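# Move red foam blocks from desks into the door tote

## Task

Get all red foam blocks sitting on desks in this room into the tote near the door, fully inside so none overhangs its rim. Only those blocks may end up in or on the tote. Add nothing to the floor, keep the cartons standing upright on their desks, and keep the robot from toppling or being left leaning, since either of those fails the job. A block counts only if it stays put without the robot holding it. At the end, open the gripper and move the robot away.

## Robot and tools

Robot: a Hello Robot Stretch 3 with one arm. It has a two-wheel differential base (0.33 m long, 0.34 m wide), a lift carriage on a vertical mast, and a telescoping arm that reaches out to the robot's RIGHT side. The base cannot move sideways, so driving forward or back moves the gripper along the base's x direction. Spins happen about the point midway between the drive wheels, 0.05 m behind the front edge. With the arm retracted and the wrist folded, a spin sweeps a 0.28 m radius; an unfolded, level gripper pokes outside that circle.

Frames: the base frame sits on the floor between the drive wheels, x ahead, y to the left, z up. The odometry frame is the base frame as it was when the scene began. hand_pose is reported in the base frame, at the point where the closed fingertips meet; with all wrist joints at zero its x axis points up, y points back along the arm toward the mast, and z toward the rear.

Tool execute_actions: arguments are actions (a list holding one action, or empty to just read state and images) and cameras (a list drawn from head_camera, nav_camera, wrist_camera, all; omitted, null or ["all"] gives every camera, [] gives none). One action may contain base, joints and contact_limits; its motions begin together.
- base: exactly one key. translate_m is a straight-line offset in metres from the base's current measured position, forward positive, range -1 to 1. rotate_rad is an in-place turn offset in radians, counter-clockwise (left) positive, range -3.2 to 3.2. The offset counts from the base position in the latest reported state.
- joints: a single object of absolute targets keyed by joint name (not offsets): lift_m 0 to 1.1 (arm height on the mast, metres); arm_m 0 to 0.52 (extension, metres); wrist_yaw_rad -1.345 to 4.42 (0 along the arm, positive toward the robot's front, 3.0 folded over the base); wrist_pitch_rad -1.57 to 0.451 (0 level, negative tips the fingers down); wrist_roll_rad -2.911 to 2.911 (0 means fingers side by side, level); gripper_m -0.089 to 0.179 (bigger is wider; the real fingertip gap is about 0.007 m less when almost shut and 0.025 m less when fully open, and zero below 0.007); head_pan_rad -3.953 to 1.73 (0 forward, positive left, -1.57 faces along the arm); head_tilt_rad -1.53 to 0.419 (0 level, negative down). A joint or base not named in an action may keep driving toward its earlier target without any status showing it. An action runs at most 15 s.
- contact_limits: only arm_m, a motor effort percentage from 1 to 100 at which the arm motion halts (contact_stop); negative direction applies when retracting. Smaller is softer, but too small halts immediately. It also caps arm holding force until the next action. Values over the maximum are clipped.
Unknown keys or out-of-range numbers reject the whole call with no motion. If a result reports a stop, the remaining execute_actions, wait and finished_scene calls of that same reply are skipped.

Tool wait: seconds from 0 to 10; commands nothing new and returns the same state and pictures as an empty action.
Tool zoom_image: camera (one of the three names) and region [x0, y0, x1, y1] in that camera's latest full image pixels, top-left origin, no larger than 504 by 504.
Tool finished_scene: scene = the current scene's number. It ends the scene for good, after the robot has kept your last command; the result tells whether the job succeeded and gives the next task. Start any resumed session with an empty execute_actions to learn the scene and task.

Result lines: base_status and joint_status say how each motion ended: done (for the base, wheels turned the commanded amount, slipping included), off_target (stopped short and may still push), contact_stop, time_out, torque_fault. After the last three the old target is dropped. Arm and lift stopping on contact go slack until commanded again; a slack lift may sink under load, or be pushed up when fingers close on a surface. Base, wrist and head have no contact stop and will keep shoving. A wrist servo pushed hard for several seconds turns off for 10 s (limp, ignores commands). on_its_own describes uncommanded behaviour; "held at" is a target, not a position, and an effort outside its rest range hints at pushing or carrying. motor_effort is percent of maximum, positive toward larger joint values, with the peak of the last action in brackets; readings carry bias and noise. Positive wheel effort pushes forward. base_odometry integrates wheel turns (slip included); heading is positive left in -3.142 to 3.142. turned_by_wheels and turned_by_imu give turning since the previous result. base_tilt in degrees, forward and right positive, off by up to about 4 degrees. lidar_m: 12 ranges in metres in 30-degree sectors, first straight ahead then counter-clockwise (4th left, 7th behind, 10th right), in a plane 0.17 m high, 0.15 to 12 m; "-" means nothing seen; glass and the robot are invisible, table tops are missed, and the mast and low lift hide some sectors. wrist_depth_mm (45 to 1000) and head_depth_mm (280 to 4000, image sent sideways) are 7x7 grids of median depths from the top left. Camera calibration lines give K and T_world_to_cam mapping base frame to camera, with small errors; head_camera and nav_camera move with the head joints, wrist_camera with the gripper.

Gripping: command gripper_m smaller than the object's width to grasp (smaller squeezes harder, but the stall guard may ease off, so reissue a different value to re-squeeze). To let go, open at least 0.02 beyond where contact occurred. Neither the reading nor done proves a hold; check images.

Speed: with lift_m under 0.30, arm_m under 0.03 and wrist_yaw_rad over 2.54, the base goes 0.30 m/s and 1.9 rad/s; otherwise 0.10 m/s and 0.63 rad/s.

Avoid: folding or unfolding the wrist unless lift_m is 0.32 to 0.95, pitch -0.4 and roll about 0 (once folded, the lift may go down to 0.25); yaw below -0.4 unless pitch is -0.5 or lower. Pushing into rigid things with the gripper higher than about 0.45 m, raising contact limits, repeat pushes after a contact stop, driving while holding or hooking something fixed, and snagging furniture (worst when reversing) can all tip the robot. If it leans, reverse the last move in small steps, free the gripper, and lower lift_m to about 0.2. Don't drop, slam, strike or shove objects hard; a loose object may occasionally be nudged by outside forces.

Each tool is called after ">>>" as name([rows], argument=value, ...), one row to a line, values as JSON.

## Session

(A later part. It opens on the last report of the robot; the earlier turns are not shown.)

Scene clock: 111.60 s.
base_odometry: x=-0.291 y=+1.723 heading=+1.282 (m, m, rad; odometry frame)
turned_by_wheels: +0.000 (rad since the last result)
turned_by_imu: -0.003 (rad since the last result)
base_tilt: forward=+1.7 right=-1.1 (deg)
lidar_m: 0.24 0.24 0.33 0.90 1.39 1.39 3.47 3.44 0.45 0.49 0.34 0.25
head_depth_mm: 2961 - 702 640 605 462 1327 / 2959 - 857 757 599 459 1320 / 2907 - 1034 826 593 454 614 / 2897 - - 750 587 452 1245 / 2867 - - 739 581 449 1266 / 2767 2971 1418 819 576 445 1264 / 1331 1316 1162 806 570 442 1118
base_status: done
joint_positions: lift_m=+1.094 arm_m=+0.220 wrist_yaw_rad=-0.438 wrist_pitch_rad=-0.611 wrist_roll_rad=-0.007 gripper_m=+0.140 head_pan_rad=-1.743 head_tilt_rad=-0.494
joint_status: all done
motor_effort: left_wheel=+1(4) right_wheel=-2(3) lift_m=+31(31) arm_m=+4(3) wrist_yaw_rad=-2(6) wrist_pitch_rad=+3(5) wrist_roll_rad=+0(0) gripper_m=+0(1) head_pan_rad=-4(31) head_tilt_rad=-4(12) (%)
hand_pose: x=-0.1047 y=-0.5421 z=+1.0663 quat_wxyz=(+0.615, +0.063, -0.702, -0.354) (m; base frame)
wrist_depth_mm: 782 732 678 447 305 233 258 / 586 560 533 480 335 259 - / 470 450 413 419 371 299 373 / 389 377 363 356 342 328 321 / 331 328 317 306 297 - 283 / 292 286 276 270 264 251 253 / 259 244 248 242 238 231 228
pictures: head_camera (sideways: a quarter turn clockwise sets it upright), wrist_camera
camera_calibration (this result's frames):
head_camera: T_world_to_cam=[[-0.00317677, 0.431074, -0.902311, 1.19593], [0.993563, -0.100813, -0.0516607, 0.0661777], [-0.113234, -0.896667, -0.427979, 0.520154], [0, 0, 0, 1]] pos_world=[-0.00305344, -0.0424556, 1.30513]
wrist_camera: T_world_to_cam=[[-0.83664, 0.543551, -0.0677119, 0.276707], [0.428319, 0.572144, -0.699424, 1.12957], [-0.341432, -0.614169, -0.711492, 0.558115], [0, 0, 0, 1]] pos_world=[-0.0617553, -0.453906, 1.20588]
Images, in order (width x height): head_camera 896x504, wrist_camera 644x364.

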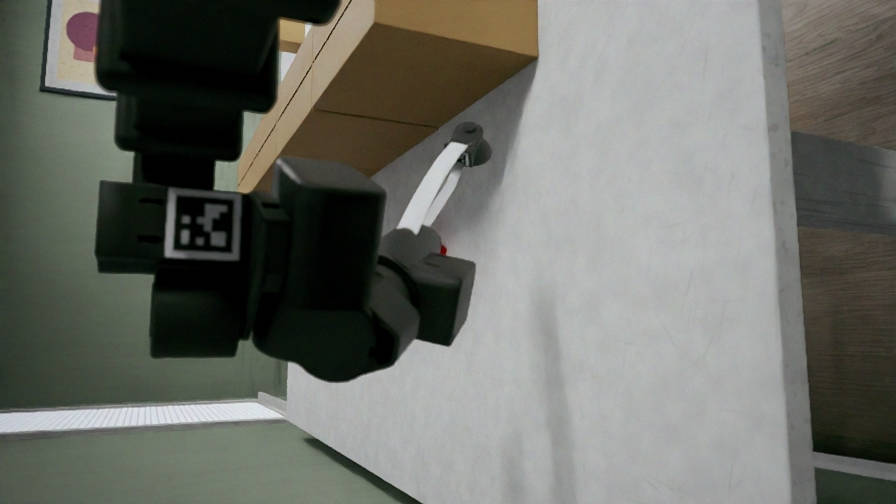

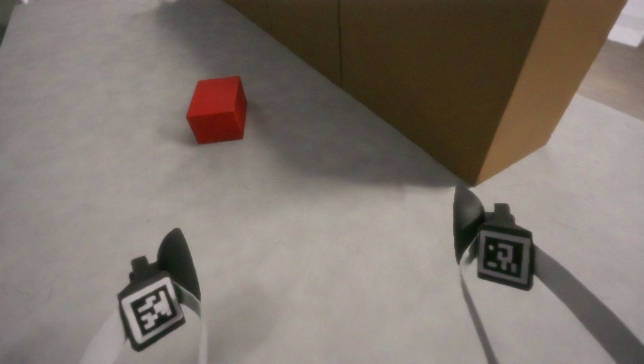

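>>> execute_actions([
  {"base": {"translate_m": -0.021}, "joints": {"arm_m": 0.50, "lift_m": 1.08}},
], cameras=["head_camera", "wrist_camera"])

Scene clock: 124.23 s.
base_odometry: x=-0.297 y=+1.703 heading=+1.282 (m, m, rad; odometry frame)
turned_by_wheels: +0.000 (rad since the last result)
turned_by_imu: -0.001 (rad since the last result)
base_tilt: forward=+1.7 right=-1.1 (deg)
lidar_m: 0.26 0.27 0.36 0.99 1.38 1.37 3.45 3.41 0.45 0.44 0.37 0.27
head_depth_mm: 3003 - 631 626 603 461 1332 / 2925 - 799 746 598 458 1330 / 2943 - 1088 850 593 454 621 / 2892 3068 1488 835 588 451 630 / 2858 3004 - 829 582 448 1259 / 2770 2990 1408 814 575 444 1260 / 1444 1425 1261 804 572 442 1108
base_status: done
joint_positions: lift_m=+1.081 arm_m=+0.500 wrist_yaw_rad=-0.439 wrist_pitch_rad=-0.612 wrist_roll_rad=-0.007 gripper_m=+0.140 head_pan_rad=-1.743 head_tilt_rad=-0.494
joint_status: all done
motor_effort: left_wheel=+1(2) right_wheel=-1(7) lift_m=+7(31) arm_m=+3(4) wrist_yaw_rad=-1(2) wrist_pitch_rad=+4(4) wrist_roll_rad=+0(0) gripper_m=+1(0) head_pan_rad=-4(4) head_tilt_rad=-4(3) (%)
hand_pose: x=-0.1048 y=-0.8220 z=+1.0525 quat_wxyz=(+0.614, +0.063, -0.702, -0.355) (m; base frame)
wrist_depth_mm: 755 699 634 424 283 212 172 / 553 530 512 448 310 229 182 / 439 429 410 395 344 246 194 / 364 358 345 336 318 266 207 / 310 310 294 243 278 - 222 / 275 271 258 211 248 238 226 / 245 232 232 222 223 219 215
pictures: head_camera (sideways: a quarter turn clockwise sets it upright), wrist_camera
camera_calibration (this result's frames):
head_camera: T_world_to_cam=[[-0.00313621, 0.431129, -0.902285, 1.19589], [0.993557, -0.100881, -0.0516563, 0.066172], [-0.113294, -0.896633, -0.428035, 0.520227], [0, 0, 0, 1]] pos_world=[-0.00305653, -0.0424552, 1.30513]
wrist_camera: T_world_to_cam=[[-0.836263, 0.544143, -0.0676214, 0.428266], [0.428892, 0.572279, -0.698962, 1.27982], [-0.341638, -0.613518, -0.711954, 0.377463], [0, 0, 0, 1]] pos_world=[-0.0618065, -0.733872, 1.19224]
Images, in order (width x height): head_camera 896x504, wrist_camera 644x364.

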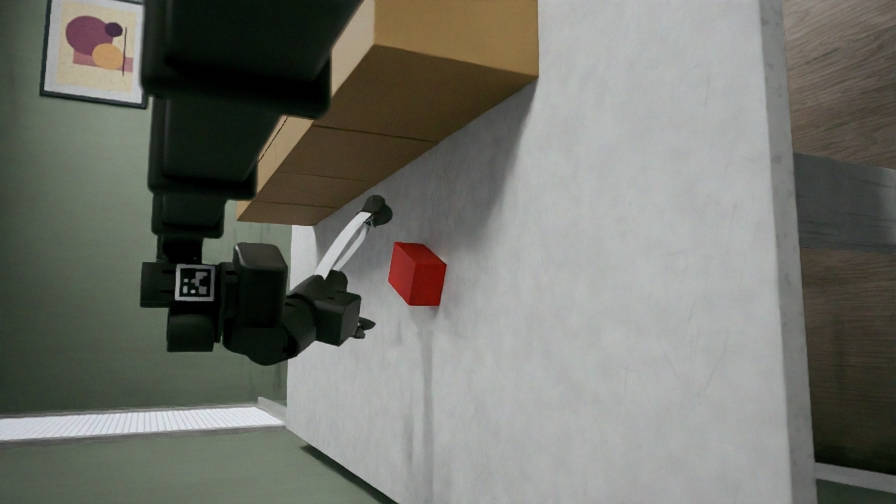

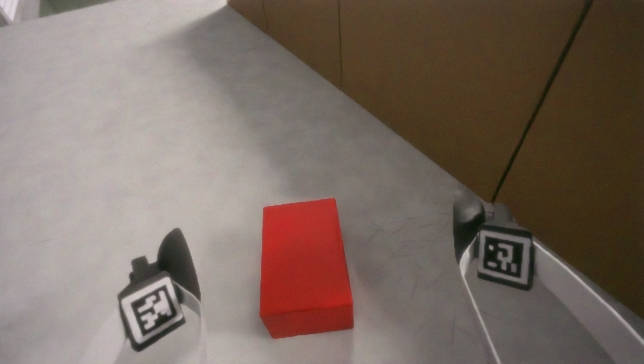

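>>> zoom_image(camera="wrist_camera", region=[230, 180, 390, 350])

Region (230, 180, 390, 350) of wrist_camera's 644x364 image, scaled by 2.965; it fills the left 474 columns of this view, and the rest is white.

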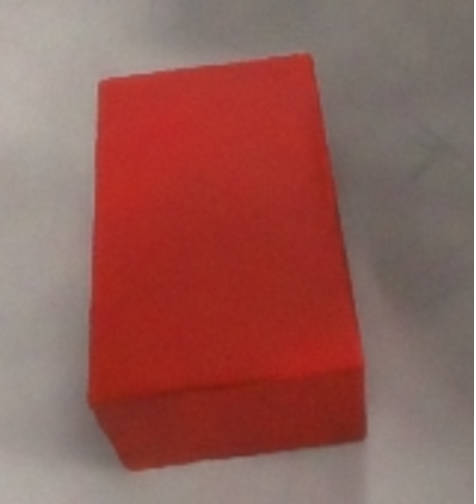

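>>> execute_actions([
  {"joints": {"arm_m": 0.519, "lift_m": 1.007}},
], cameras=["wrist_camera"])

Scene clock: 130.70 s.
base_odometry: x=-0.297 y=+1.703 heading=+1.282 (m, m, rad; odometry frame)
turned_by_wheels: +0.000 (rad since the last result)
turned_by_imu: -0.001 (rad since the last result)
base_tilt: forward=+1.7 right=-1.1 (deg)
lidar_m: 0.26 0.27 0.36 0.99 1.39 1.37 3.46 3.44 0.45 0.44 0.37 0.27
head_depth_mm: 3007 3280 2809 - - 455 1330 / 2960 3221 977 - 574 458 1327 / 2910 3151 - 822 592 454 619 / 2919 3075 1219 796 587 451 630 / 2856 3038 - 783 582 448 1265 / 2760 2974 1405 817 576 445 1260 / 1435 1430 1262 806 570 441 1099
base_status: not commanded
joint_positions: lift_m=+1.008 arm_m=+0.519 wrist_yaw_rad=-0.439 wrist_pitch_rad=-0.612 wrist_roll_rad=-0.007 gripper_m=+0.140 head_pan_rad=-1.743 head_tilt_rad=-0.494
joint_status: all done
motor_effort: left_wheel=+0(1) right_wheel=-1(2) lift_m=+7(5) arm_m=+4(5) wrist_yaw_rad=-2(1) wrist_pitch_rad=+4(4) wrist_roll_rad=+0(0) gripper_m=+0(1) head_pan_rad=-4(4) head_tilt_rad=-3(3) (%)
hand_pose: x=-0.1048 y=-0.8410 z=+0.9795 quat_wxyz=(+0.614, +0.063, -0.702, -0.355) (m; base frame)
wrist_depth_mm: 528 495 464 399 284 215 173 / 387 371 356 343 301 230 183 / 309 298 290 275 268 244 195 / 256 249 235 173 227 221 203 / 220 216 205 149 196 - 187 / 193 189 176 140 173 167 168 / 172 163 163 159 156 153 151
pictures: wrist_camera
camera_calibration (this result's frames):
wrist_camera: T_world_to_cam=[[-0.836261, 0.544146, -0.0676153, 0.433661], [0.428905, 0.572307, -0.698931, 1.23965], [-0.341624, -0.61349, -0.711985, 0.31389], [0, 0, 0, 1]] pos_world=[-0.061806, -0.752866, 1.11924]
Images, in order (width x height): wrist_camera 644x364.

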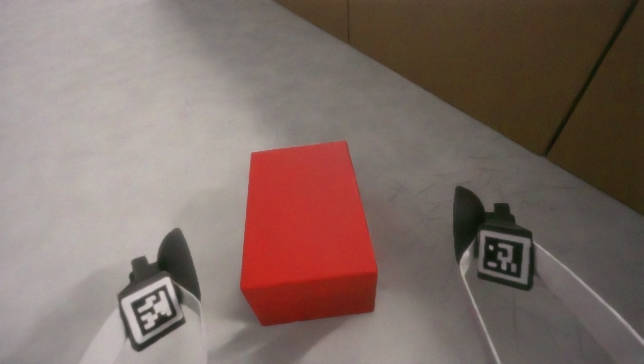

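>>> execute_actions([
  {"joints": {"gripper_m": 0.03}},
], cameras=["wrist_camera"])

Scene clock: 132.80 s.
base_odometry: x=-0.297 y=+1.703 heading=+1.282 (m, m, rad; odometry frame)
turned_by_wheels: +0.000 (rad since the last result)
turned_by_imu: +0.000 (rad since the last result)
base_tilt: forward=+1.7 right=-1.1 (deg)
lidar_m: 0.26 0.27 0.36 0.99 1.38 1.38 3.46 3.42 0.45 0.44 0.37 0.27
head_depth_mm: 2966 3234 2800 - - 454 1329 / 2969 3198 976 - 575 458 1321 / 2913 3139 - 844 591 454 620 / 2902 3095 1218 792 588 452 631 / 2845 3048 - 783 581 448 1269 / 2786 2932 1402 816 575 445 1258 / 1442 1424 1256 806 569 442 1109
base_status: not commanded
joint_positions: lift_m=+1.008 arm_m=+0.519 wrist_yaw_rad=-0.439 wrist_pitch_rad=-0.613 wrist_roll_rad=-0.007 gripper_m=+0.031 head_pan_rad=-1.743 head_tilt_rad=-0.494
joint_status: all done
motor_effort: left_wheel=+1(1) right_wheel=-2(1) lift_m=+8(8) arm_m=+3(4) wrist_yaw_rad=-2(2) wrist_pitch_rad=+4(4) wrist_roll_rad=+0(0) gripper_m=-14(87) head_pan_rad=-4(4) head_tilt_rad=-3(3) (%)
hand_pose: x=-0.1047 y=-0.8408 z=+0.9792 quat_wxyz=(+0.614, +0.063, -0.702, -0.355) (m; base frame)
wrist_depth_mm: 523 490 458 400 283 215 173 / 386 371 353 332 297 229 183 / 308 295 285 275 266 242 195 / 255 248 236 172 227 219 203 / 218 214 209 147 154 191 188 / 192 187 - 139 167 171 167 / 170 168 163 158 157 154 151
pictures: wrist_camera
camera_calibration (this result's frames):
wrist_camera: T_world_to_cam=[[-0.836217, 0.544242, -0.0673989, 0.433477], [0.429373, 0.573304, -0.697826, 1.23905], [-0.341146, -0.612473, -0.713089, 0.31584], [0, 0, 0, 1]] pos_world=[-0.0617876, -0.752827, 1.11908]
Images, in order (width x height): wrist_camera 644x364.

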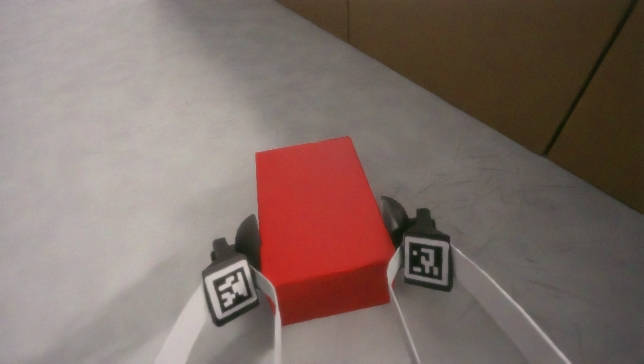

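>>> execute_actions([
  {"joints": {"lift_m": 1.06, "arm_m": 0.12, "head_pan_rad": -3.73, "head_tilt_rad": -0.2}},
], cameras=["head_camera", "wrist_camera"])

Scene clock: 150.53 s.
base_odometry: x=-0.297 y=+1.703 heading=+1.282 (m, m, rad; odometry frame)
turned_by_wheels: +0.000 (rad since the last result)
turned_by_imu: -0.001 (rad since the last result)
base_tilt: forward=+1.7 right=-1.2 (deg)
lidar_m: 0.26 0.27 0.36 0.99 1.39 1.37 3.47 3.42 0.45 0.44 0.37 0.27
head_depth_mm: 1559 1554 - - - - - / 1749 1754 - - - - - / 2002 2028 - - - - - / 2275 2376 - - - - - / 2543 2863 - - - - - / 2593 3305 3400 - - - - / 2652 3188 3235 3357 - - -
base_status: not commanded
joint_positions: lift_m=+1.059 arm_m=+0.120 wrist_yaw_rad=-0.439 wrist_pitch_rad=-0.614 wrist_roll_rad=-0.007 gripper_m=+0.031 head_pan_rad=-3.723 head_tilt_rad=-0.211
joint_status: all done
motor_effort: left_wheel=+1(1) right_wheel=-2(2) lift_m=+30(33) arm_m=-3(3) wrist_yaw_rad=-2(1) wrist_pitch_rad=+4(5) wrist_roll_rad=+0(0) gripper_m=-14(14) head_pan_rad=-4(45) head_tilt_rad=+8(34) (%)
hand_pose: x=-0.1046 y=-0.4421 z=+1.0306 quat_wxyz=(+0.614, +0.063, -0.702, -0.356) (m; base frame)
wrist_depth_mm: 682 629 582 410 303 - - / 503 483 464 421 341 390 - / 407 390 372 360 347 335 323 / 334 327 307 171 295 286 281 / 289 278 274 148 154 250 245 / 252 246 - 139 219 222 218 / 223 219 211 206 205 202 197
pictures: head_camera (sideways: a quarter turn clockwise sets it upright), wrist_camera
camera_calibration (this result's frames):
head_camera: T_world_to_cam=[[0.172254, -0.0210271, -0.984828, 1.30263], [-0.502137, -0.861997, -0.0694234, 0.0984489], [-0.847459, 0.506478, -0.159041, 0.174615], [0, 0, 0, 1]] pos_world=[-0.0269707, 0.0238149, 1.31748]
wrist_camera: T_world_to_cam=[[-0.836149, 0.54436, -0.0672771, 0.21997], [0.429679, 0.57383, -0.697205, 1.046], [-0.340925, -0.611875, -0.713708, 0.597583], [0, 0, 0, 1]] pos_world=[-0.0617842, -0.354321, 1.17057]
Images, in order (width x height): head_camera 896x504, wrist_camera 644x364.

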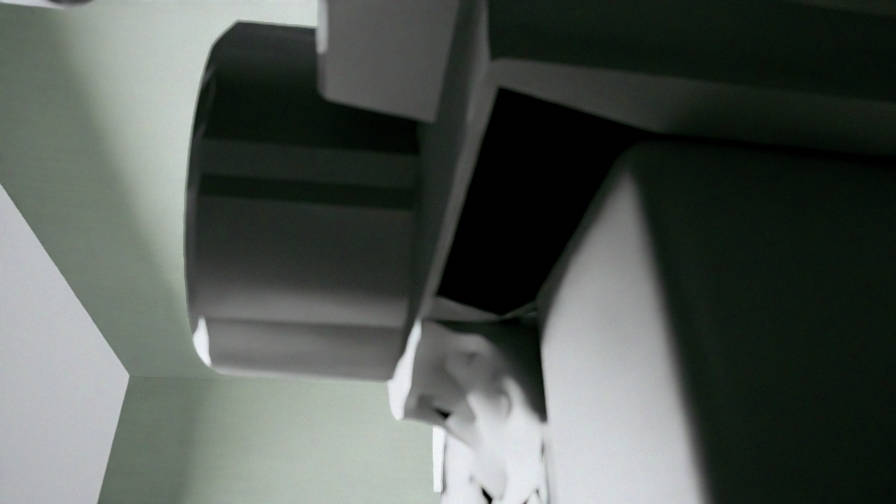

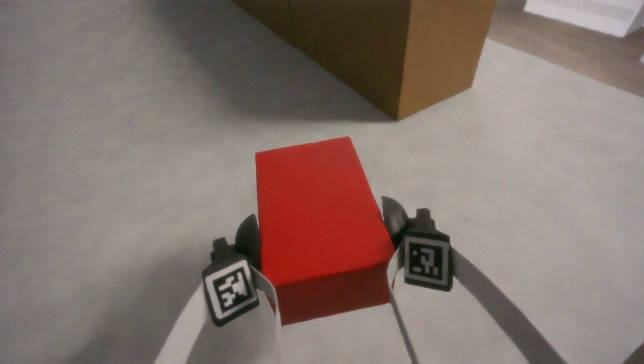

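>>> execute_actions([
  {"base": {"rotate_rad": -1.33}, "joints": {"arm_m": 0.0, "head_pan_rad": -2.38, "head_tilt_rad": -0.2}},
], cameras=["head_camera", "wrist_camera"])

Scene clock: 154.57 s.
base_odometry: x=-0.297 y=+1.703 heading=-0.048 (m, m, rad; odometry frame)
turned_by_wheels: -1.330 (rad since the last result)
turned_by_imu: -1.358 (rad since the last result)
base_tilt: forward=+1.7 right=-1.1 (deg)
lidar_m: 0.56 0.31 0.26 0.26 0.29 0.48 1.34 1.38 2.48 3.43 3.78 0.44
head_depth_mm: 1541 1557 1569 1568 1539 - - / 1731 1747 1758 1762 1447 - - / 1984 2000 2016 1961 - - - / 2212 2309 2335 2291 - - - / 2540 2791 2768 1544 - - - / 2570 3295 3395 1848 - - - / 2614 3181 3276 3324 - - -
base_status: done
joint_positions: lift_m=+1.059 arm_m=+0.001 wrist_yaw_rad=-0.439 wrist_pitch_rad=-0.614 wrist_roll_rad=-0.007 gripper_m=+0.031 head_pan_rad=-2.387 head_tilt_rad=-0.211
joint_status: all done
motor_effort: left_wheel=+1(5) right_wheel=-2(7) lift_m=+31(30) arm_m=-3(4) wrist_yaw_rad=-1(2) wrist_pitch_rad=+5(5) wrist_roll_rad=+0(0) gripper_m=-15(14) head_pan_rad=+4(44) head_tilt_rad=+7(7) (%)
hand_pose: x=-0.1047 y=-0.3224 z=+1.0306 quat_wxyz=(+0.614, +0.063, -0.702, -0.356) (m; base frame)
wrist_depth_mm: - - - - - - - / - - - - - - - / - - - - - - - / - - - 171 - - - / - - - 148 153 - - / - - - 139 - - - / - - - - - - -
pictures: head_camera (sideways: a quarter turn clockwise sets it upright), wrist_camera
camera_calibration (this result's frames):
head_camera: T_world_to_cam=[[0.0603098, 0.162433, -0.984875, 1.30338], [0.721505, -0.688919, -0.0694395, 0.0910058], [-0.689778, -0.706404, -0.158745, 0.173267], [0, 0, 0, 1]] pos_world=[-0.024752, -0.0266194, 1.31749]
wrist_camera: T_world_to_cam=[[-0.836136, 0.54438, -0.0672792, 0.154817], [0.429698, 0.573826, -0.697197, 0.9773], [-0.340933, -0.611862, -0.713716, 0.670834], [0, 0, 0, 1]] pos_world=[-0.0617861, -0.234621, 1.17057]
Images, in order (width x height): head_camera 896x504, wrist_camera 644x364.

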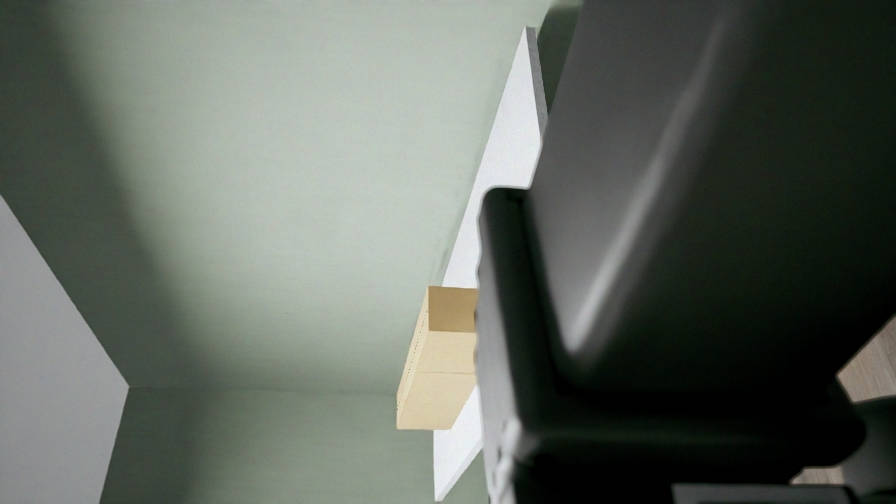

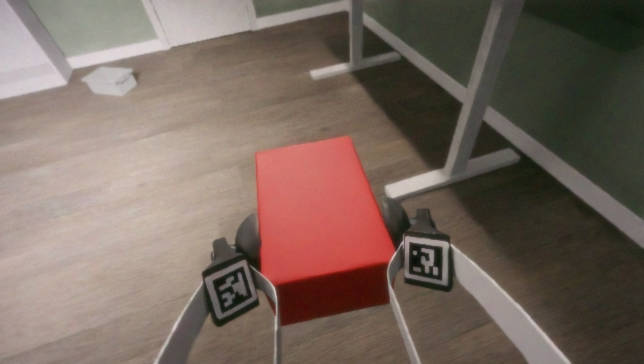

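>>> execute_actions([
  {"base": {"translate_m": -0.79}, "joints": {"lift_m": 0.29, "wrist_yaw_rad": 3.0, "wrist_pitch_rad": -0.4, "head_pan_rad": -1.92, "head_tilt_rad": -0.25}},
], cameras=["head_camera", "wrist_camera"])

Scene clock: 165.80 s.
base_odometry: x=-1.086 y=+1.741 heading=-0.048 (m, m, rad; odometry frame)
turned_by_wheels: +0.000 (rad since the last result)
turned_by_imu: +0.001 (rad since the last result)
base_tilt: forward=+1.7 right=-1.1 (deg)
lidar_m: 0.93 0.51 0.43 0.43 0.49 0.56 0.56 0.63 0.90 3.32 3.65 3.84
head_depth_mm: 1280 1246 1231 1210 1008 1167 1148 / 1708 1675 1627 1580 988 1520 1487 / 2361 2525 2417 1980 973 2056 1712 / 2720 3047 3194 1963 954 945 1001 / 2776 3047 3119 1348 938 2213 1606 / 2837 2994 3099 1577 920 2195 1648 / 2859 2947 3031 3165 854 2162 1635
base_status: done
joint_positions: lift_m=+0.291 arm_m=+0.001 wrist_yaw_rad=+2.999 wrist_pitch_rad=-0.421 wrist_roll_rad=-0.007 gripper_m=+0.031 head_pan_rad=-1.927 head_tilt_rad=-0.247
joint_status: all done
motor_effort: left_wheel=+1(6) right_wheel=-2(8) lift_m=+8(31) arm_m=-2(4) wrist_yaw_rad=+2(4) wrist_pitch_rad=+7(7) wrist_roll_rad=+0(0) gripper_m=-13(14) head_pan_rad=+4(37) head_tilt_rad=-1(11) (%)
hand_pose: x=+0.0107 y=+0.0763 z=+0.3028 quat_wxyz=(+0.197, +0.698, +0.099, +0.682) (m; base frame)
wrist_depth_mm: 428 - 422 432 425 430 438 / 454 - 466 468 476 470 470 / 507 - 512 504 522 520 534 / 561 569 565 171 560 566 574 / 591 600 - 147 154 546 527 / 538 534 - 139 460 466 450 / 473 476 - - 419 415 394
pictures: head_camera (sideways: a quarter turn clockwise sets it upright), wrist_camera
camera_calibration (this result's frames):
head_camera: T_world_to_cam=[[-0.00571127, 0.205634, -0.978612, 1.29558], [0.953265, -0.294512, -0.0674487, 0.086997], [-0.302083, -0.933262, -0.194342, 0.217237], [0, 0, 0, 1]] pos_world=[-0.00990815, -0.0380551, 1.31596]
wrist_camera: T_world_to_cam=[[0.960854, -0.261184, -0.0924203, 0.0351198], [-0.22248, -0.528592, -0.819203, 0.319488], [0.16511, 0.807696, -0.566008, 0.276212], [0, 0, 0, 1]] pos_world=[-0.00827075, -0.045044, 0.42131]
Images, in order (width x height): head_camera 896x504, wrist_camera 644x364.

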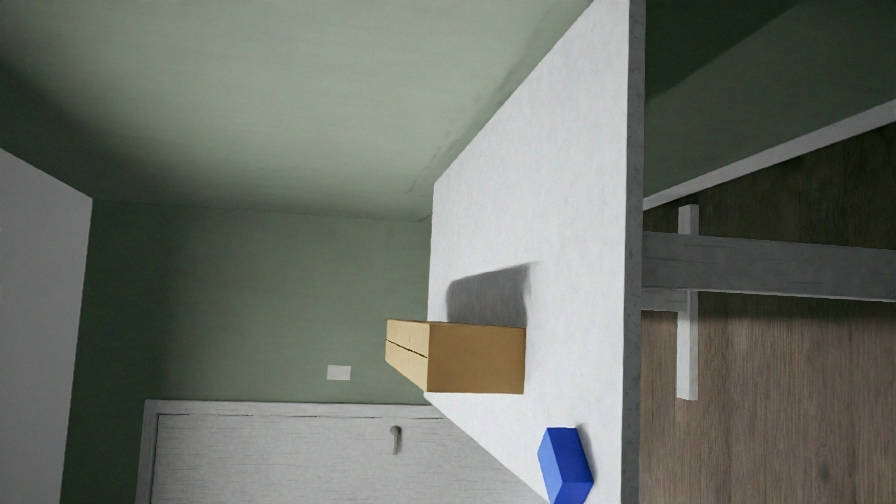

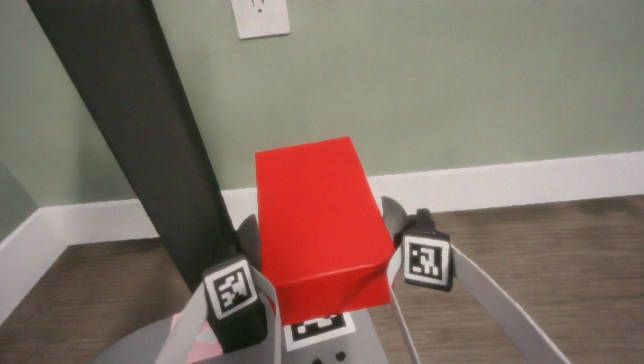

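>>> execute_actions([
  {"base": {"rotate_rad": -1.073}, "joints": {"head_pan_rad": -0.15, "head_tilt_rad": -0.42}},
], cameras=["head_camera"])

>>> execute_actions([
  {"base": {"translate_m": 1.0}, "joints": {"head_pan_rad": -0.2, "head_tilt_rad": -0.55}},
], cameras=["head_camera"])

Scene clock: 173.67 s.
base_odometry: x=-1.086 y=+1.741 heading=-1.121 (m, m, rad; odometry frame)
turned_by_wheels: -1.073 (rad since the last result)
turned_by_imu: -1.091 (rad since the last result)
base_tilt: forward=+1.8 right=-1.1 (deg)
lidar_m: 3.65 3.86 1.01 0.52 0.43 0.43 0.48 0.56 0.56 0.62 0.90 2.15
head_depth_mm: 2845 2970 3113 3195 2273 1839 1470 / 3015 3169 3333 3444 2379 1839 1453 / 3209 3375 3563 3616 2423 1807 1443 / 3388 3478 3682 3674 2434 1800 1434 / 3630 3745 - 3625 2392 1787 1420 / 3941 - - 3631 2377 1768 1416 / - - - 3568 2337 1748 1402
base_status: done
joint_positions: lift_m=+0.291 arm_m=+0.001 wrist_yaw_rad=+2.999 wrist_pitch_rad=-0.421 wrist_roll_rad=-0.007 gripper_m=+0.031 head_pan_rad=-0.157 head_tilt_rad=-0.415
joint_status: all done
motor_effort: left_wheel=+1(7) right_wheel=-1(7) lift_m=+8(8) arm_m=-3(3) wrist_yaw_rad=+1(2) wrist_pitch_rad=+7(7) wrist_roll_rad=+0(0) gripper_m=-14(15) head_pan_rad=+4(46) head_tilt_rad=-3(23) (%)
hand_pose: x=+0.0107 y=+0.0763 z=+0.3028 quat_wxyz=(+0.197, +0.698, +0.099, +0.682) (m; base frame)
wrist_depth_mm: 337 - 590 871 - - - / 356 - 605 928 - - - / 376 - 637 853 883 830 787 / 384 440 654 171 695 655 625 / 391 479 - 148 154 547 537 / 405 491 - 139 458 463 456 / 405 470 - - 416 409 396
pictures: head_camera (sideways: a quarter turn clockwise sets it upright)
camera_calibration (this result's frames):
head_camera: T_world_to_cam=[[-0.3595, -0.0210135, -0.932908, 1.23803], [0.0900349, 0.994301, -0.0570916, 0.0787653], [0.928791, -0.104519, -0.355559, 0.419556], [0, 0, 0, 1]] pos_world=[0.0482998, -0.00844969, 1.30864]
Images, in order (width x height): head_camera 896x504.

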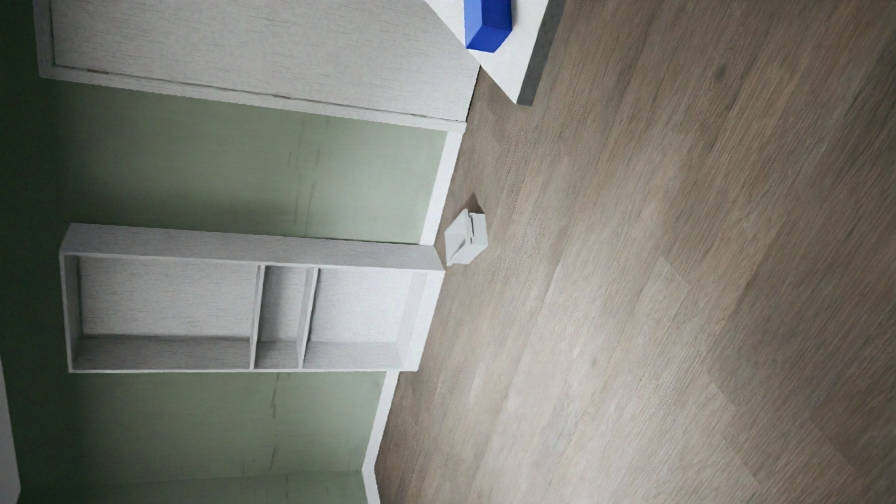

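Scene clock: 178.77 s.
base_odometry: x=-0.651 y=+0.840 heading=-1.121 (m, m, rad; odometry frame)
turned_by_wheels: +0.000 (rad since the last result)
turned_by_imu: -0.004 (rad since the last result)
base_tilt: forward=+1.7 right=-1.1 (deg)
lidar_m: 2.65 3.39 1.35 0.94 0.97 1.20 1.33 1.22 0.75 1.35 1.57 2.54
head_depth_mm: 2135 2263 2417 2596 2075 1613 1328 / 2252 2422 2594 2699 2053 1606 1312 / 2386 2567 2751 2816 2027 1588 1303 / 2369 2595 2828 2780 2020 1588 1301 / 2628 2787 3102 2746 2002 1570 1290 / 2668 2870 3228 2728 1989 1558 1279 / 3046 3321 3589 2655 1957 1546 1277
base_status: done
joint_positions: lift_m=+0.291 arm_m=+0.001 wrist_yaw_rad=+2.999 wrist_pitch_rad=-0.421 wrist_roll_rad=-0.007 gripper_m=+0.031 head_pan_rad=-0.193 head_tilt_rad=-0.544
joint_status: all done
motor_effort: left_wheel=+1(7) right_wheel=-2(6) lift_m=+8(8) arm_m=-3(3) wrist_yaw_rad=+1(2) wrist_pitch_rad=+7(7) wrist_roll_rad=+0(0) gripper_m=-15(15) head_pan_rad=-3(9) head_tilt_rad=-3(22) (%)
hand_pose: x=+0.0106 y=+0.0763 z=+0.3028 quat_wxyz=(+0.197, +0.698, +0.099, +0.682) (m; base frame)
wrist_depth_mm: 900 - - - - - - / 917 - - - - - - / 979 - 963 942 876 825 794 / 839 812 716 172 689 661 636 / 671 633 - 148 154 546 528 / 561 533 - 139 452 462 448 / 465 478 - - 416 405 400
pictures: head_camera (sideways: a quarter turn clockwise sets it upright)
camera_calibration (this result's frames):
head_camera: T_world_to_cam=[[-0.474847, 0.0143175, -0.879952, 1.16964], [0.118931, 0.99174, -0.0480422, 0.0667988], [0.871995, -0.127466, -0.472627, 0.572242], [0, 0, 0, 1]] pos_world=[0.0484611, -0.0100517, 1.30289]
Images, in order (width x height): head_camera 896x504.

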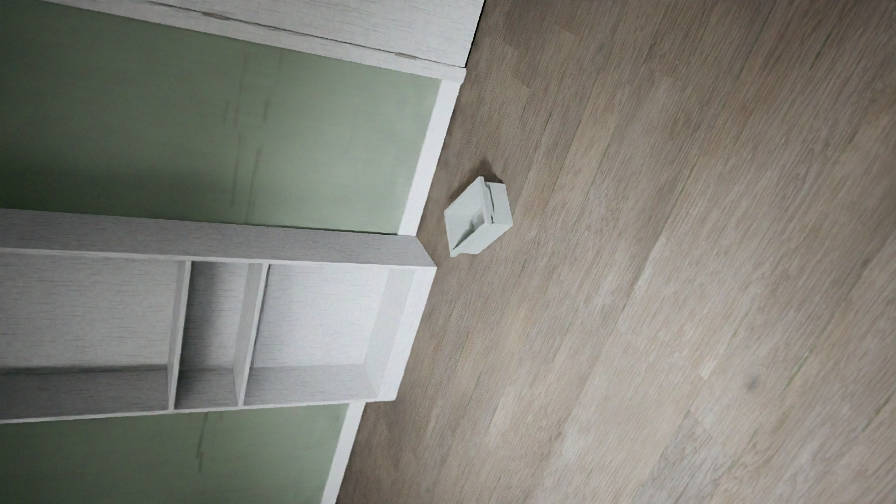

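>>> execute_actions([
  {"base": {"translate_m": 1.0}, "joints": {"head_pan_rad": -0.45, "head_tilt_rad": -0.8}},
], cameras=["head_camera"])

Scene clock: 185.60 s.
base_odometry: x=-0.216 y=-0.060 heading=-1.120 (m, m, rad; odometry frame)
turned_by_wheels: +0.000 (rad since the last result)
turned_by_imu: -0.004 (rad since the last result)
base_tilt: forward=+1.6 right=-1.1 (deg)
lidar_m: 1.66 2.53 2.52 1.89 1.61 1.53 2.18 1.51 1.53 2.06 1.78 1.76
head_depth_mm: 1449 1598 1801 1947 1590 1339 1164 / 1488 1665 1906 1944 1583 1338 1159 / 1532 1734 1981 1930 1576 1337 1155 / 1573 1780 2041 1819 1571 1326 1148 / 1569 1761 1990 1910 1563 1324 1149 / 1617 1839 2080 1899 1562 1313 1144 / 1690 1938 2141 1885 1553 1319 1138
base_status: done
joint_positions: lift_m=+0.291 arm_m=+0.001 wrist_yaw_rad=+2.999 wrist_pitch_rad=-0.421 wrist_roll_rad=-0.007 gripper_m=+0.031 head_pan_rad=-0.443 head_tilt_rad=-0.791
joint_status: all done
motor_effort: left_wheel=+1(7) right_wheel=-2(6) lift_m=+8(8) arm_m=-3(4) wrist_yaw_rad=+1(2) wrist_pitch_rad=+7(7) wrist_roll_rad=+0(0) gripper_m=-14(14) head_pan_rad=-3(26) head_tilt_rad=-5(29) (%)
hand_pose: x=+0.0106 y=+0.0763 z=+0.3028 quat_wxyz=(+0.197, +0.698, +0.099, +0.682) (m; base frame)
wrist_depth_mm: - - - - - - - / - - - - - - - / - - - 940 889 833 786 / 853 773 702 170 686 656 631 / 670 643 - 147 154 552 526 / 549 537 - 139 455 470 454 / 473 476 - - 423 407 394
pictures: head_camera (sideways: a quarter turn clockwise sets it upright)
camera_calibration (this result's frames):
head_camera: T_world_to_cam=[[-0.637855, 0.217475, -0.738814, 0.986623], [0.352129, 0.935513, -0.0286355, 0.0400986], [0.684943, -0.278423, -0.673301, 0.834453], [0, 0, 0, 1]] pos_world=[0.0436497, -0.0197477, 1.29192]
Images, in order (width x height): head_camera 896x504.

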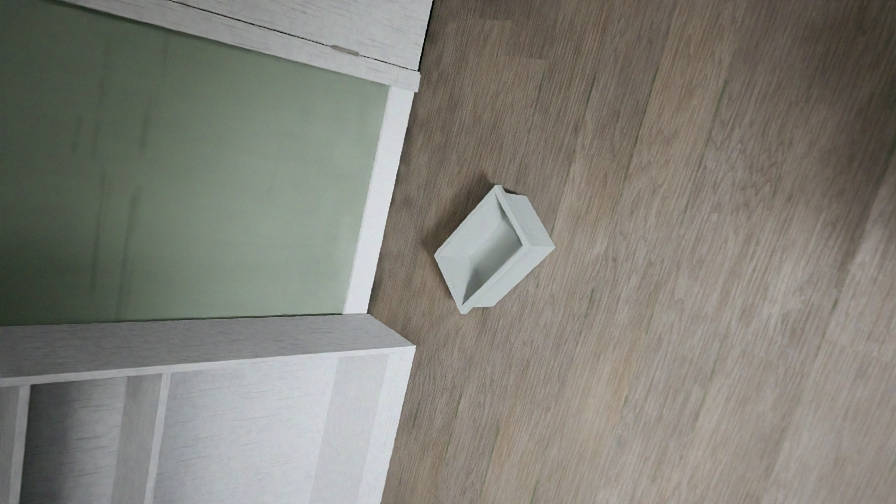

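>>> zoom_image(camera="head_camera", region=[420, 175, 570, 325])

Region (420, 175, 570, 325) of head_camera's 896x504 image, scaled by 3.360, with more detail than that image has.

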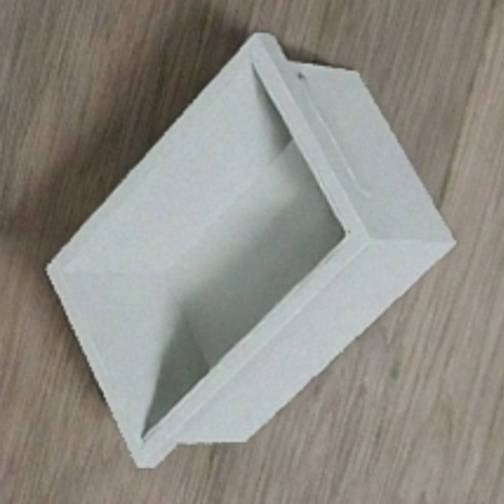

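>>> execute_actions([
  {"base": {"translate_m": 1.0}, "joints": {"head_pan_rad": -1.35, "head_tilt_rad": -1.15}},
], cameras=[])

>>> execute_actions([
  {"joints": {"lift_m": 0.325, "wrist_yaw_rad": 1.83, "arm_m": 0.379}},
], cameras=["head_camera", "wrist_camera"])

Scene clock: 195.73 s.
base_odometry: x=+0.220 y=-0.960 heading=-1.120 (m, m, rad; odometry frame)
turned_by_wheels: +0.000 (rad since the last result)
turned_by_imu: -0.005 (rad since the last result)
base_tilt: forward=+1.7 right=-1.1 (deg)
lidar_m: 1.06 1.78 1.81 2.26 2.14 2.11 3.04 2.45 2.06 1.21 1.02 0.72
head_depth_mm: 1478 1782 1624 1446 1305 1183 1088 / 1350 1710 1621 1445 1308 1201 - / 1243 1543 1612 1437 1294 1216 - / 1158 1403 1582 1431 1277 1199 - / 1092 1314 1561 1436 1281 1179 1096 / 1025 1208 1478 1435 1298 1184 1083 / 962 1123 1359 1432 1294 1182 1085
base_status: done
joint_positions: lift_m=+0.291 arm_m=+0.001 wrist_yaw_rad=+2.999 wrist_pitch_rad=-0.421 wrist_roll_rad=-0.007 gripper_m=+0.031 head_pan_rad=-1.344 head_tilt_rad=-1.136
joint_status: all done
motor_effort: left_wheel=+1(8) right_wheel=-2(5) lift_m=+8(8) arm_m=-4(3) wrist_yaw_rad=+2(1) wrist_pitch_rad=+7(7) wrist_roll_rad=+0(0) gripper_m=-14(13) head_pan_rad=-3(44) head_tilt_rad=-9(39) (%)
hand_pose: x=+0.0106 y=+0.0763 z=+0.3028 quat_wxyz=(+0.197, +0.698, +0.099, +0.682) (m; base frame)
wrist_depth_mm: - - - - - - - / - - - - - - - / - - - 936 879 821 780 / 854 788 728 171 687 643 635 / 664 648 - 147 153 551 527 / 556 532 - 139 454 468 451 / 467 475 - - 419 409 393
pictures: none
No camera images: the call's "cameras" was empty. Leave "cameras" out to get every camera's image.

Scene clock: 199.73 s.
base_odometry: x=+0.220 y=-0.960 heading=-1.120 (m, m, rad; odometry frame)
turned_by_wheels: +0.000 (rad since the last result)
turned_by_imu: -0.001 (rad since the last result)
base_tilt: forward=+1.7 right=-1.1 (deg)
lidar_m: 1.07 1.78 1.81 2.26 2.13 2.11 3.03 2.46 2.06 1.21 1.02 0.71
head_depth_mm: 1478 1770 1628 1452 1307 1195 1090 / 1354 1704 1621 1418 1308 1183 - / 1251 1536 1609 1427 1281 1205 - / 1157 1410 1596 1460 1279 1195 - / 1094 1312 1550 1437 1283 1174 1090 / 1025 1208 1476 1441 1292 1182 1087 / 963 1124 1344 1433 1297 1185 1084
base_status: not commanded
joint_positions: lift_m=+0.324 arm_m=+0.379 wrist_yaw_rad=+1.831 wrist_pitch_rad=-0.420 wrist_roll_rad=-0.007 gripper_m=+0.031 head_pan_rad=-1.344 head_tilt_rad=-1.136
joint_status: all done
motor_effort: left_wheel=+2(1) right_wheel=-2(2) lift_m=+31(32) arm_m=+4(3) wrist_yaw_rad=-1(8) wrist_pitch_rad=+7(7) wrist_roll_rad=+0(0) gripper_m=-14(14) head_pan_rad=-3(3) head_tilt_rad=-9(8) (%)
hand_pose: x=+0.1953 y=-0.4663 z=+0.3365 quat_wxyz=(+0.540, +0.636, -0.302, +0.461) (m; base frame)
wrist_depth_mm: - - - 533 622 553 470 / - - - 598 675 590 491 / - - 978 619 739 632 530 / 924 870 781 171 749 655 555 / 720 689 677 148 153 592 555 / 603 577 - 139 496 500 487 / 509 502 475 343 345 438 430
pictures: head_camera (sideways: a quarter turn clockwise sets it upright), wrist_camera
camera_calibration (this result's frames):
head_camera: T_world_to_cam=[[-0.273243, 0.84003, -0.468709, 0.632479], [0.950768, 0.309901, 0.00114068, -0.00232463], [0.146211, -0.445322, -0.883352, 1.11085], [0, 0, 0, 1]] pos_world=[0.0126119, -0.0358948, 1.27772]
wrist_camera: T_world_to_cam=[[0.136244, -0.986348, -0.0924909, -0.45792], [-0.573064, -0.00231135, -0.819507, 0.415332], [0.808106, 0.164657, -0.565556, 0.277481], [0, 0, 0, 1]] pos_world=[0.0761665, -0.496397, 0.454946]
Images, in order (width x height): head_camera 896x504, wrist_camera 644x364.

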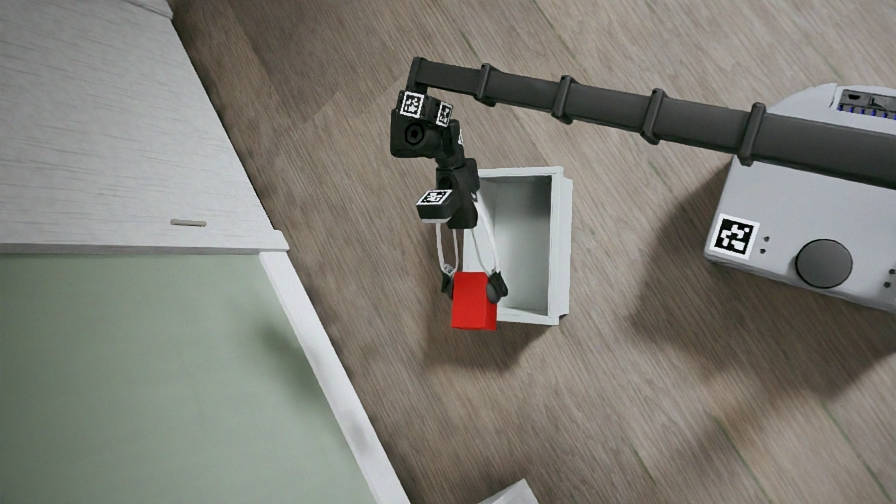

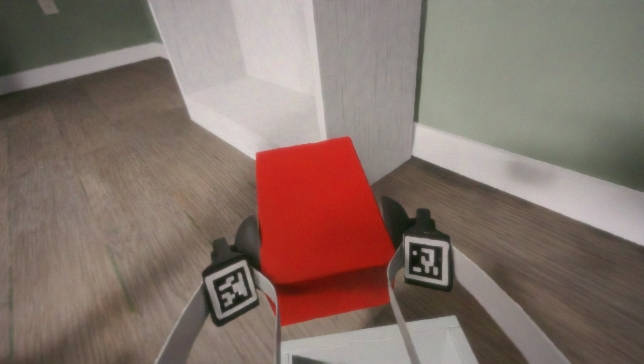

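>>> zoom_image(camera="head_camera", region=[420, 150, 600, 340])

Region (420, 150, 600, 340) of head_camera's 896x504 image, scaled by 2.653, with more detail than that image has; it fills the left 477 columns of this view, and the rest is white.

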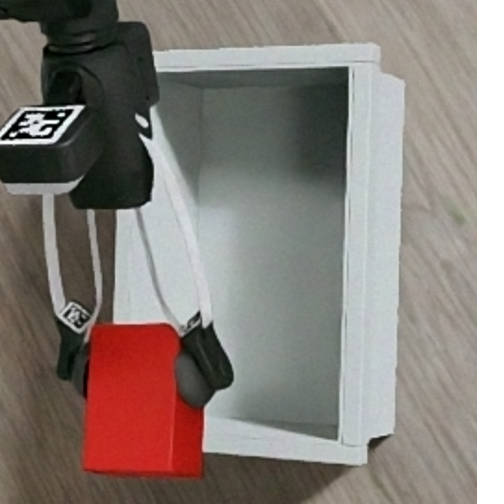

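>>> zoom_image(camera="wrist_camera", region=[240, 290, 500, 364])

Region (240, 290, 500, 364) of wrist_camera's 644x364 image, scaled by 1.938; it fills the top 143 rows of this view, and the rest is white.

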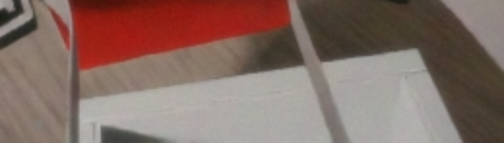

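>>> execute_actions([
  {"base": {"translate_m": 0.042}, "joints": {"lift_m": 0.22, "wrist_pitch_rad": -0.72, "arm_m": 0.409}},
], cameras=["head_camera", "wrist_camera"])

Scene clock: 211.07 s.
base_odometry: x=+0.238 y=-0.998 heading=-1.120 (m, m, rad; odometry frame)
turned_by_wheels: +0.000 (rad since the last result)
turned_by_imu: -0.001 (rad since the last result)
base_tilt: forward=+1.7 right=-1.1 (deg)
lidar_m: 1.03 1.72 1.78 2.26 2.16 2.45 3.07 2.10 2.10 0.50 0.49 0.68
head_depth_mm: 1442 1776 1622 1443 1303 1185 1092 / 1313 1643 1625 1442 1297 1181 - / 1209 1482 1610 1466 1277 1204 - / 1133 1370 1581 1437 1273 1200 - / 1061 1265 1529 1439 1276 1181 1093 / 994 1171 1429 1438 1294 1180 1087 / 933 1088 1308 1428 1281 1178 1085
base_status: done
joint_positions: lift_m=+0.221 arm_m=+0.409 wrist_yaw_rad=+1.831 wrist_pitch_rad=-0.732 wrist_roll_rad=-0.007 gripper_m=+0.031 head_pan_rad=-1.344 head_tilt_rad=-1.136
joint_status: all done
motor_effort: left_wheel=+1(5) right_wheel=-1(4) lift_m=+8(34) arm_m=+4(4) wrist_yaw_rad=-1(1) wrist_pitch_rad=+4(6) wrist_roll_rad=+0(1) gripper_m=-15(14) head_pan_rad=-3(3) head_tilt_rad=-8(9) (%)
hand_pose: x=+0.1473 y=-0.5091 z=+0.1702 quat_wxyz=(+0.604, +0.676, -0.199, +0.372) (m; base frame)
wrist_depth_mm: 722 671 610 552 596 534 448 / 589 563 545 523 507 504 467 / 494 482 469 447 441 432 417 / 428 422 254 171 262 387 373 / 381 371 244 147 154 343 335 / 341 329 - 139 230 308 306 / 310 303 284 288 275 185 280
pictures: head_camera (sideways: a quarter turn clockwise sets it upright), wrist_camera
camera_calibration (this result's frames):
head_camera: T_world_to_cam=[[-0.273244, 0.840033, -0.468702, 0.63247], [0.950768, 0.309901, 0.00114135, -0.0023255], [0.14621, -0.445315, -0.883356, 1.11085], [0, 0, 0, 1]] pos_world=[0.0126118, -0.0358946, 1.27772]
wrist_camera: T_world_to_cam=[[0.114246, -0.992159, -0.0506719, -0.515814], [-0.790207, -0.0598423, -0.609911, 0.218548], [0.602096, 0.109721, -0.790848, 0.270001], [0, 0, 0, 1]] pos_world=[0.0690614, -0.528316, 0.320688]
Images, in order (width x height): head_camera 896x504, wrist_camera 644x364.

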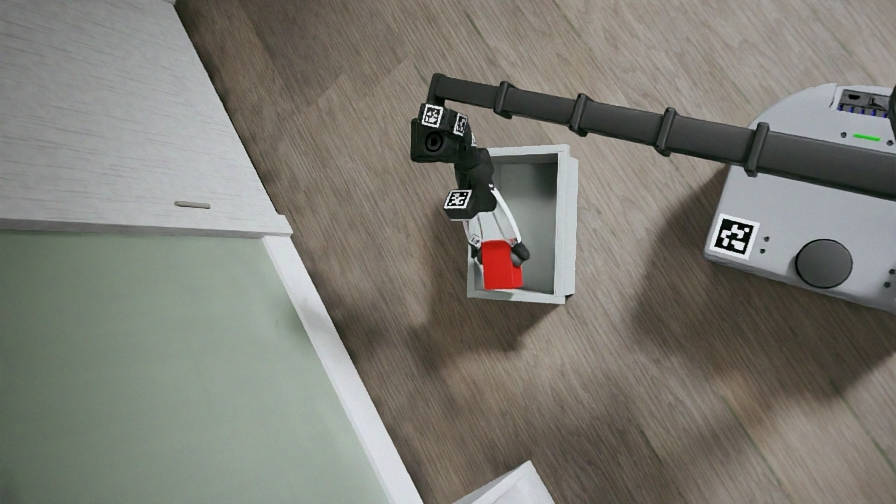

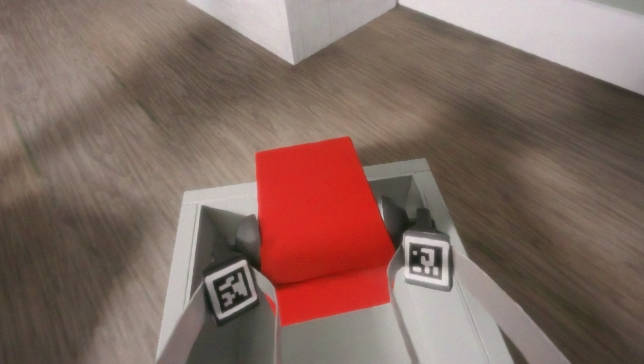

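>>> zoom_image(camera="wrist_camera", region=[150, 130, 480, 260])

Region (150, 130, 480, 260) of wrist_camera's 644x364 image, scaled by 1.527; it fills the top 199 rows of this view, and the rest is white.

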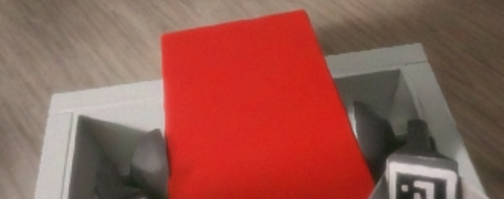

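>>> execute_actions([
  {"base": {"translate_m": -0.012}, "joints": {"lift_m": 0.096}},
], cameras=["head_camera", "wrist_camera"])

Scene clock: 215.83 s.
base_odometry: x=+0.233 y=-0.987 heading=-1.120 (m, m, rad; odometry frame)
turned_by_wheels: +0.000 (rad since the last result)
turned_by_imu: -0.001 (rad since the last result)
base_tilt: forward=+1.7 right=-1.1 (deg)
lidar_m: 1.04 1.74 1.80 2.27 2.15 2.43 3.04 2.08 2.08 1.20 1.00 0.69
head_depth_mm: 1439 1765 1617 1454 1298 1191 1093 / 1328 1676 1616 1455 1304 1183 - / 1212 1504 1622 1468 1280 1208 - / 1145 1386 1597 1434 1282 1201 - / 1070 1274 1523 1430 1296 1181 1096 / 998 1177 1435 1436 1294 1177 1087 / 939 1101 1315 1435 1294 1179 1085
base_status: done
joint_positions: lift_m=+0.097 arm_m=+0.409 wrist_yaw_rad=+1.831 wrist_pitch_rad=-0.732 wrist_roll_rad=-0.007 gripper_m=+0.031 head_pan_rad=-1.344 head_tilt_rad=-1.136
joint_status: all done
motor_effort: left_wheel=+1(2) right_wheel=-2(6) lift_m=+8(12) arm_m=+3(4) wrist_yaw_rad=+0(1) wrist_pitch_rad=+4(4) wrist_roll_rad=+0(0) gripper_m=-12(14) head_pan_rad=-3(3) head_tilt_rad=-8(9) (%)
hand_pose: x=+0.1473 y=-0.5091 z=+0.0462 quat_wxyz=(+0.604, +0.676, -0.199, +0.371) (m; base frame)
wrist_depth_mm: 432 421 162 163 164 334 350 / 347 161 174 183 186 129 299 / 126 164 203 207 215 130 107 / 115 158 235 171 230 135 95 / 111 151 217 147 154 140 94 / 109 145 - 139 185 135 96 / 105 134 181 176 174 167 99
pictures: head_camera (sideways: a quarter turn clockwise sets it upright), wrist_camera
camera_calibration (this result's frames):
head_camera: T_world_to_cam=[[-0.273245, 0.840039, -0.468692, 0.632457], [0.950768, 0.309901, 0.00114236, -0.00232681], [0.146208, -0.445305, -0.883361, 1.11086], [0, 0, 0, 1]] pos_world=[0.0126118, -0.0358943, 1.27772]
wrist_camera: T_world_to_cam=[[0.114242, -0.99216, -0.0506598, -0.522102], [-0.790257, -0.0598553, -0.609845, 0.142894], [0.602032, 0.109704, -0.7909, 0.171936], [0, 0, 0, 1]] pos_world=[0.0690583, -0.528318, 0.196678]
Images, in order (width x height): head_camera 896x504, wrist_camera 644x364.

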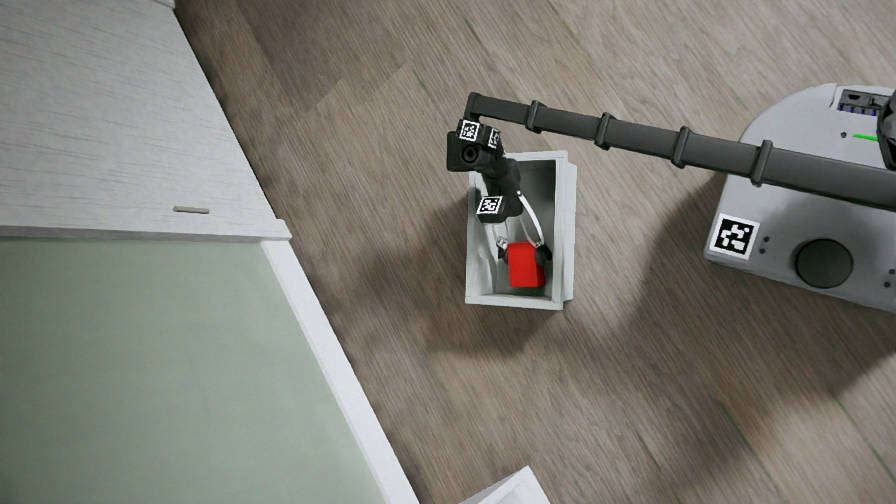

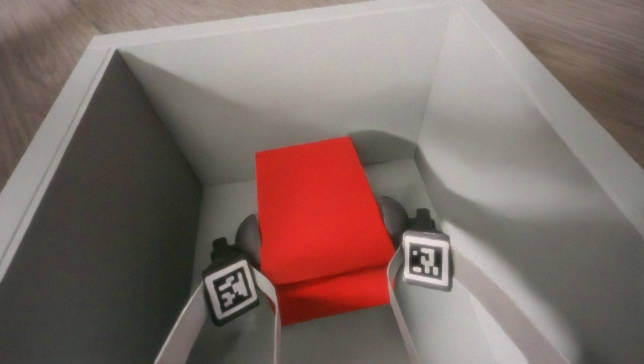

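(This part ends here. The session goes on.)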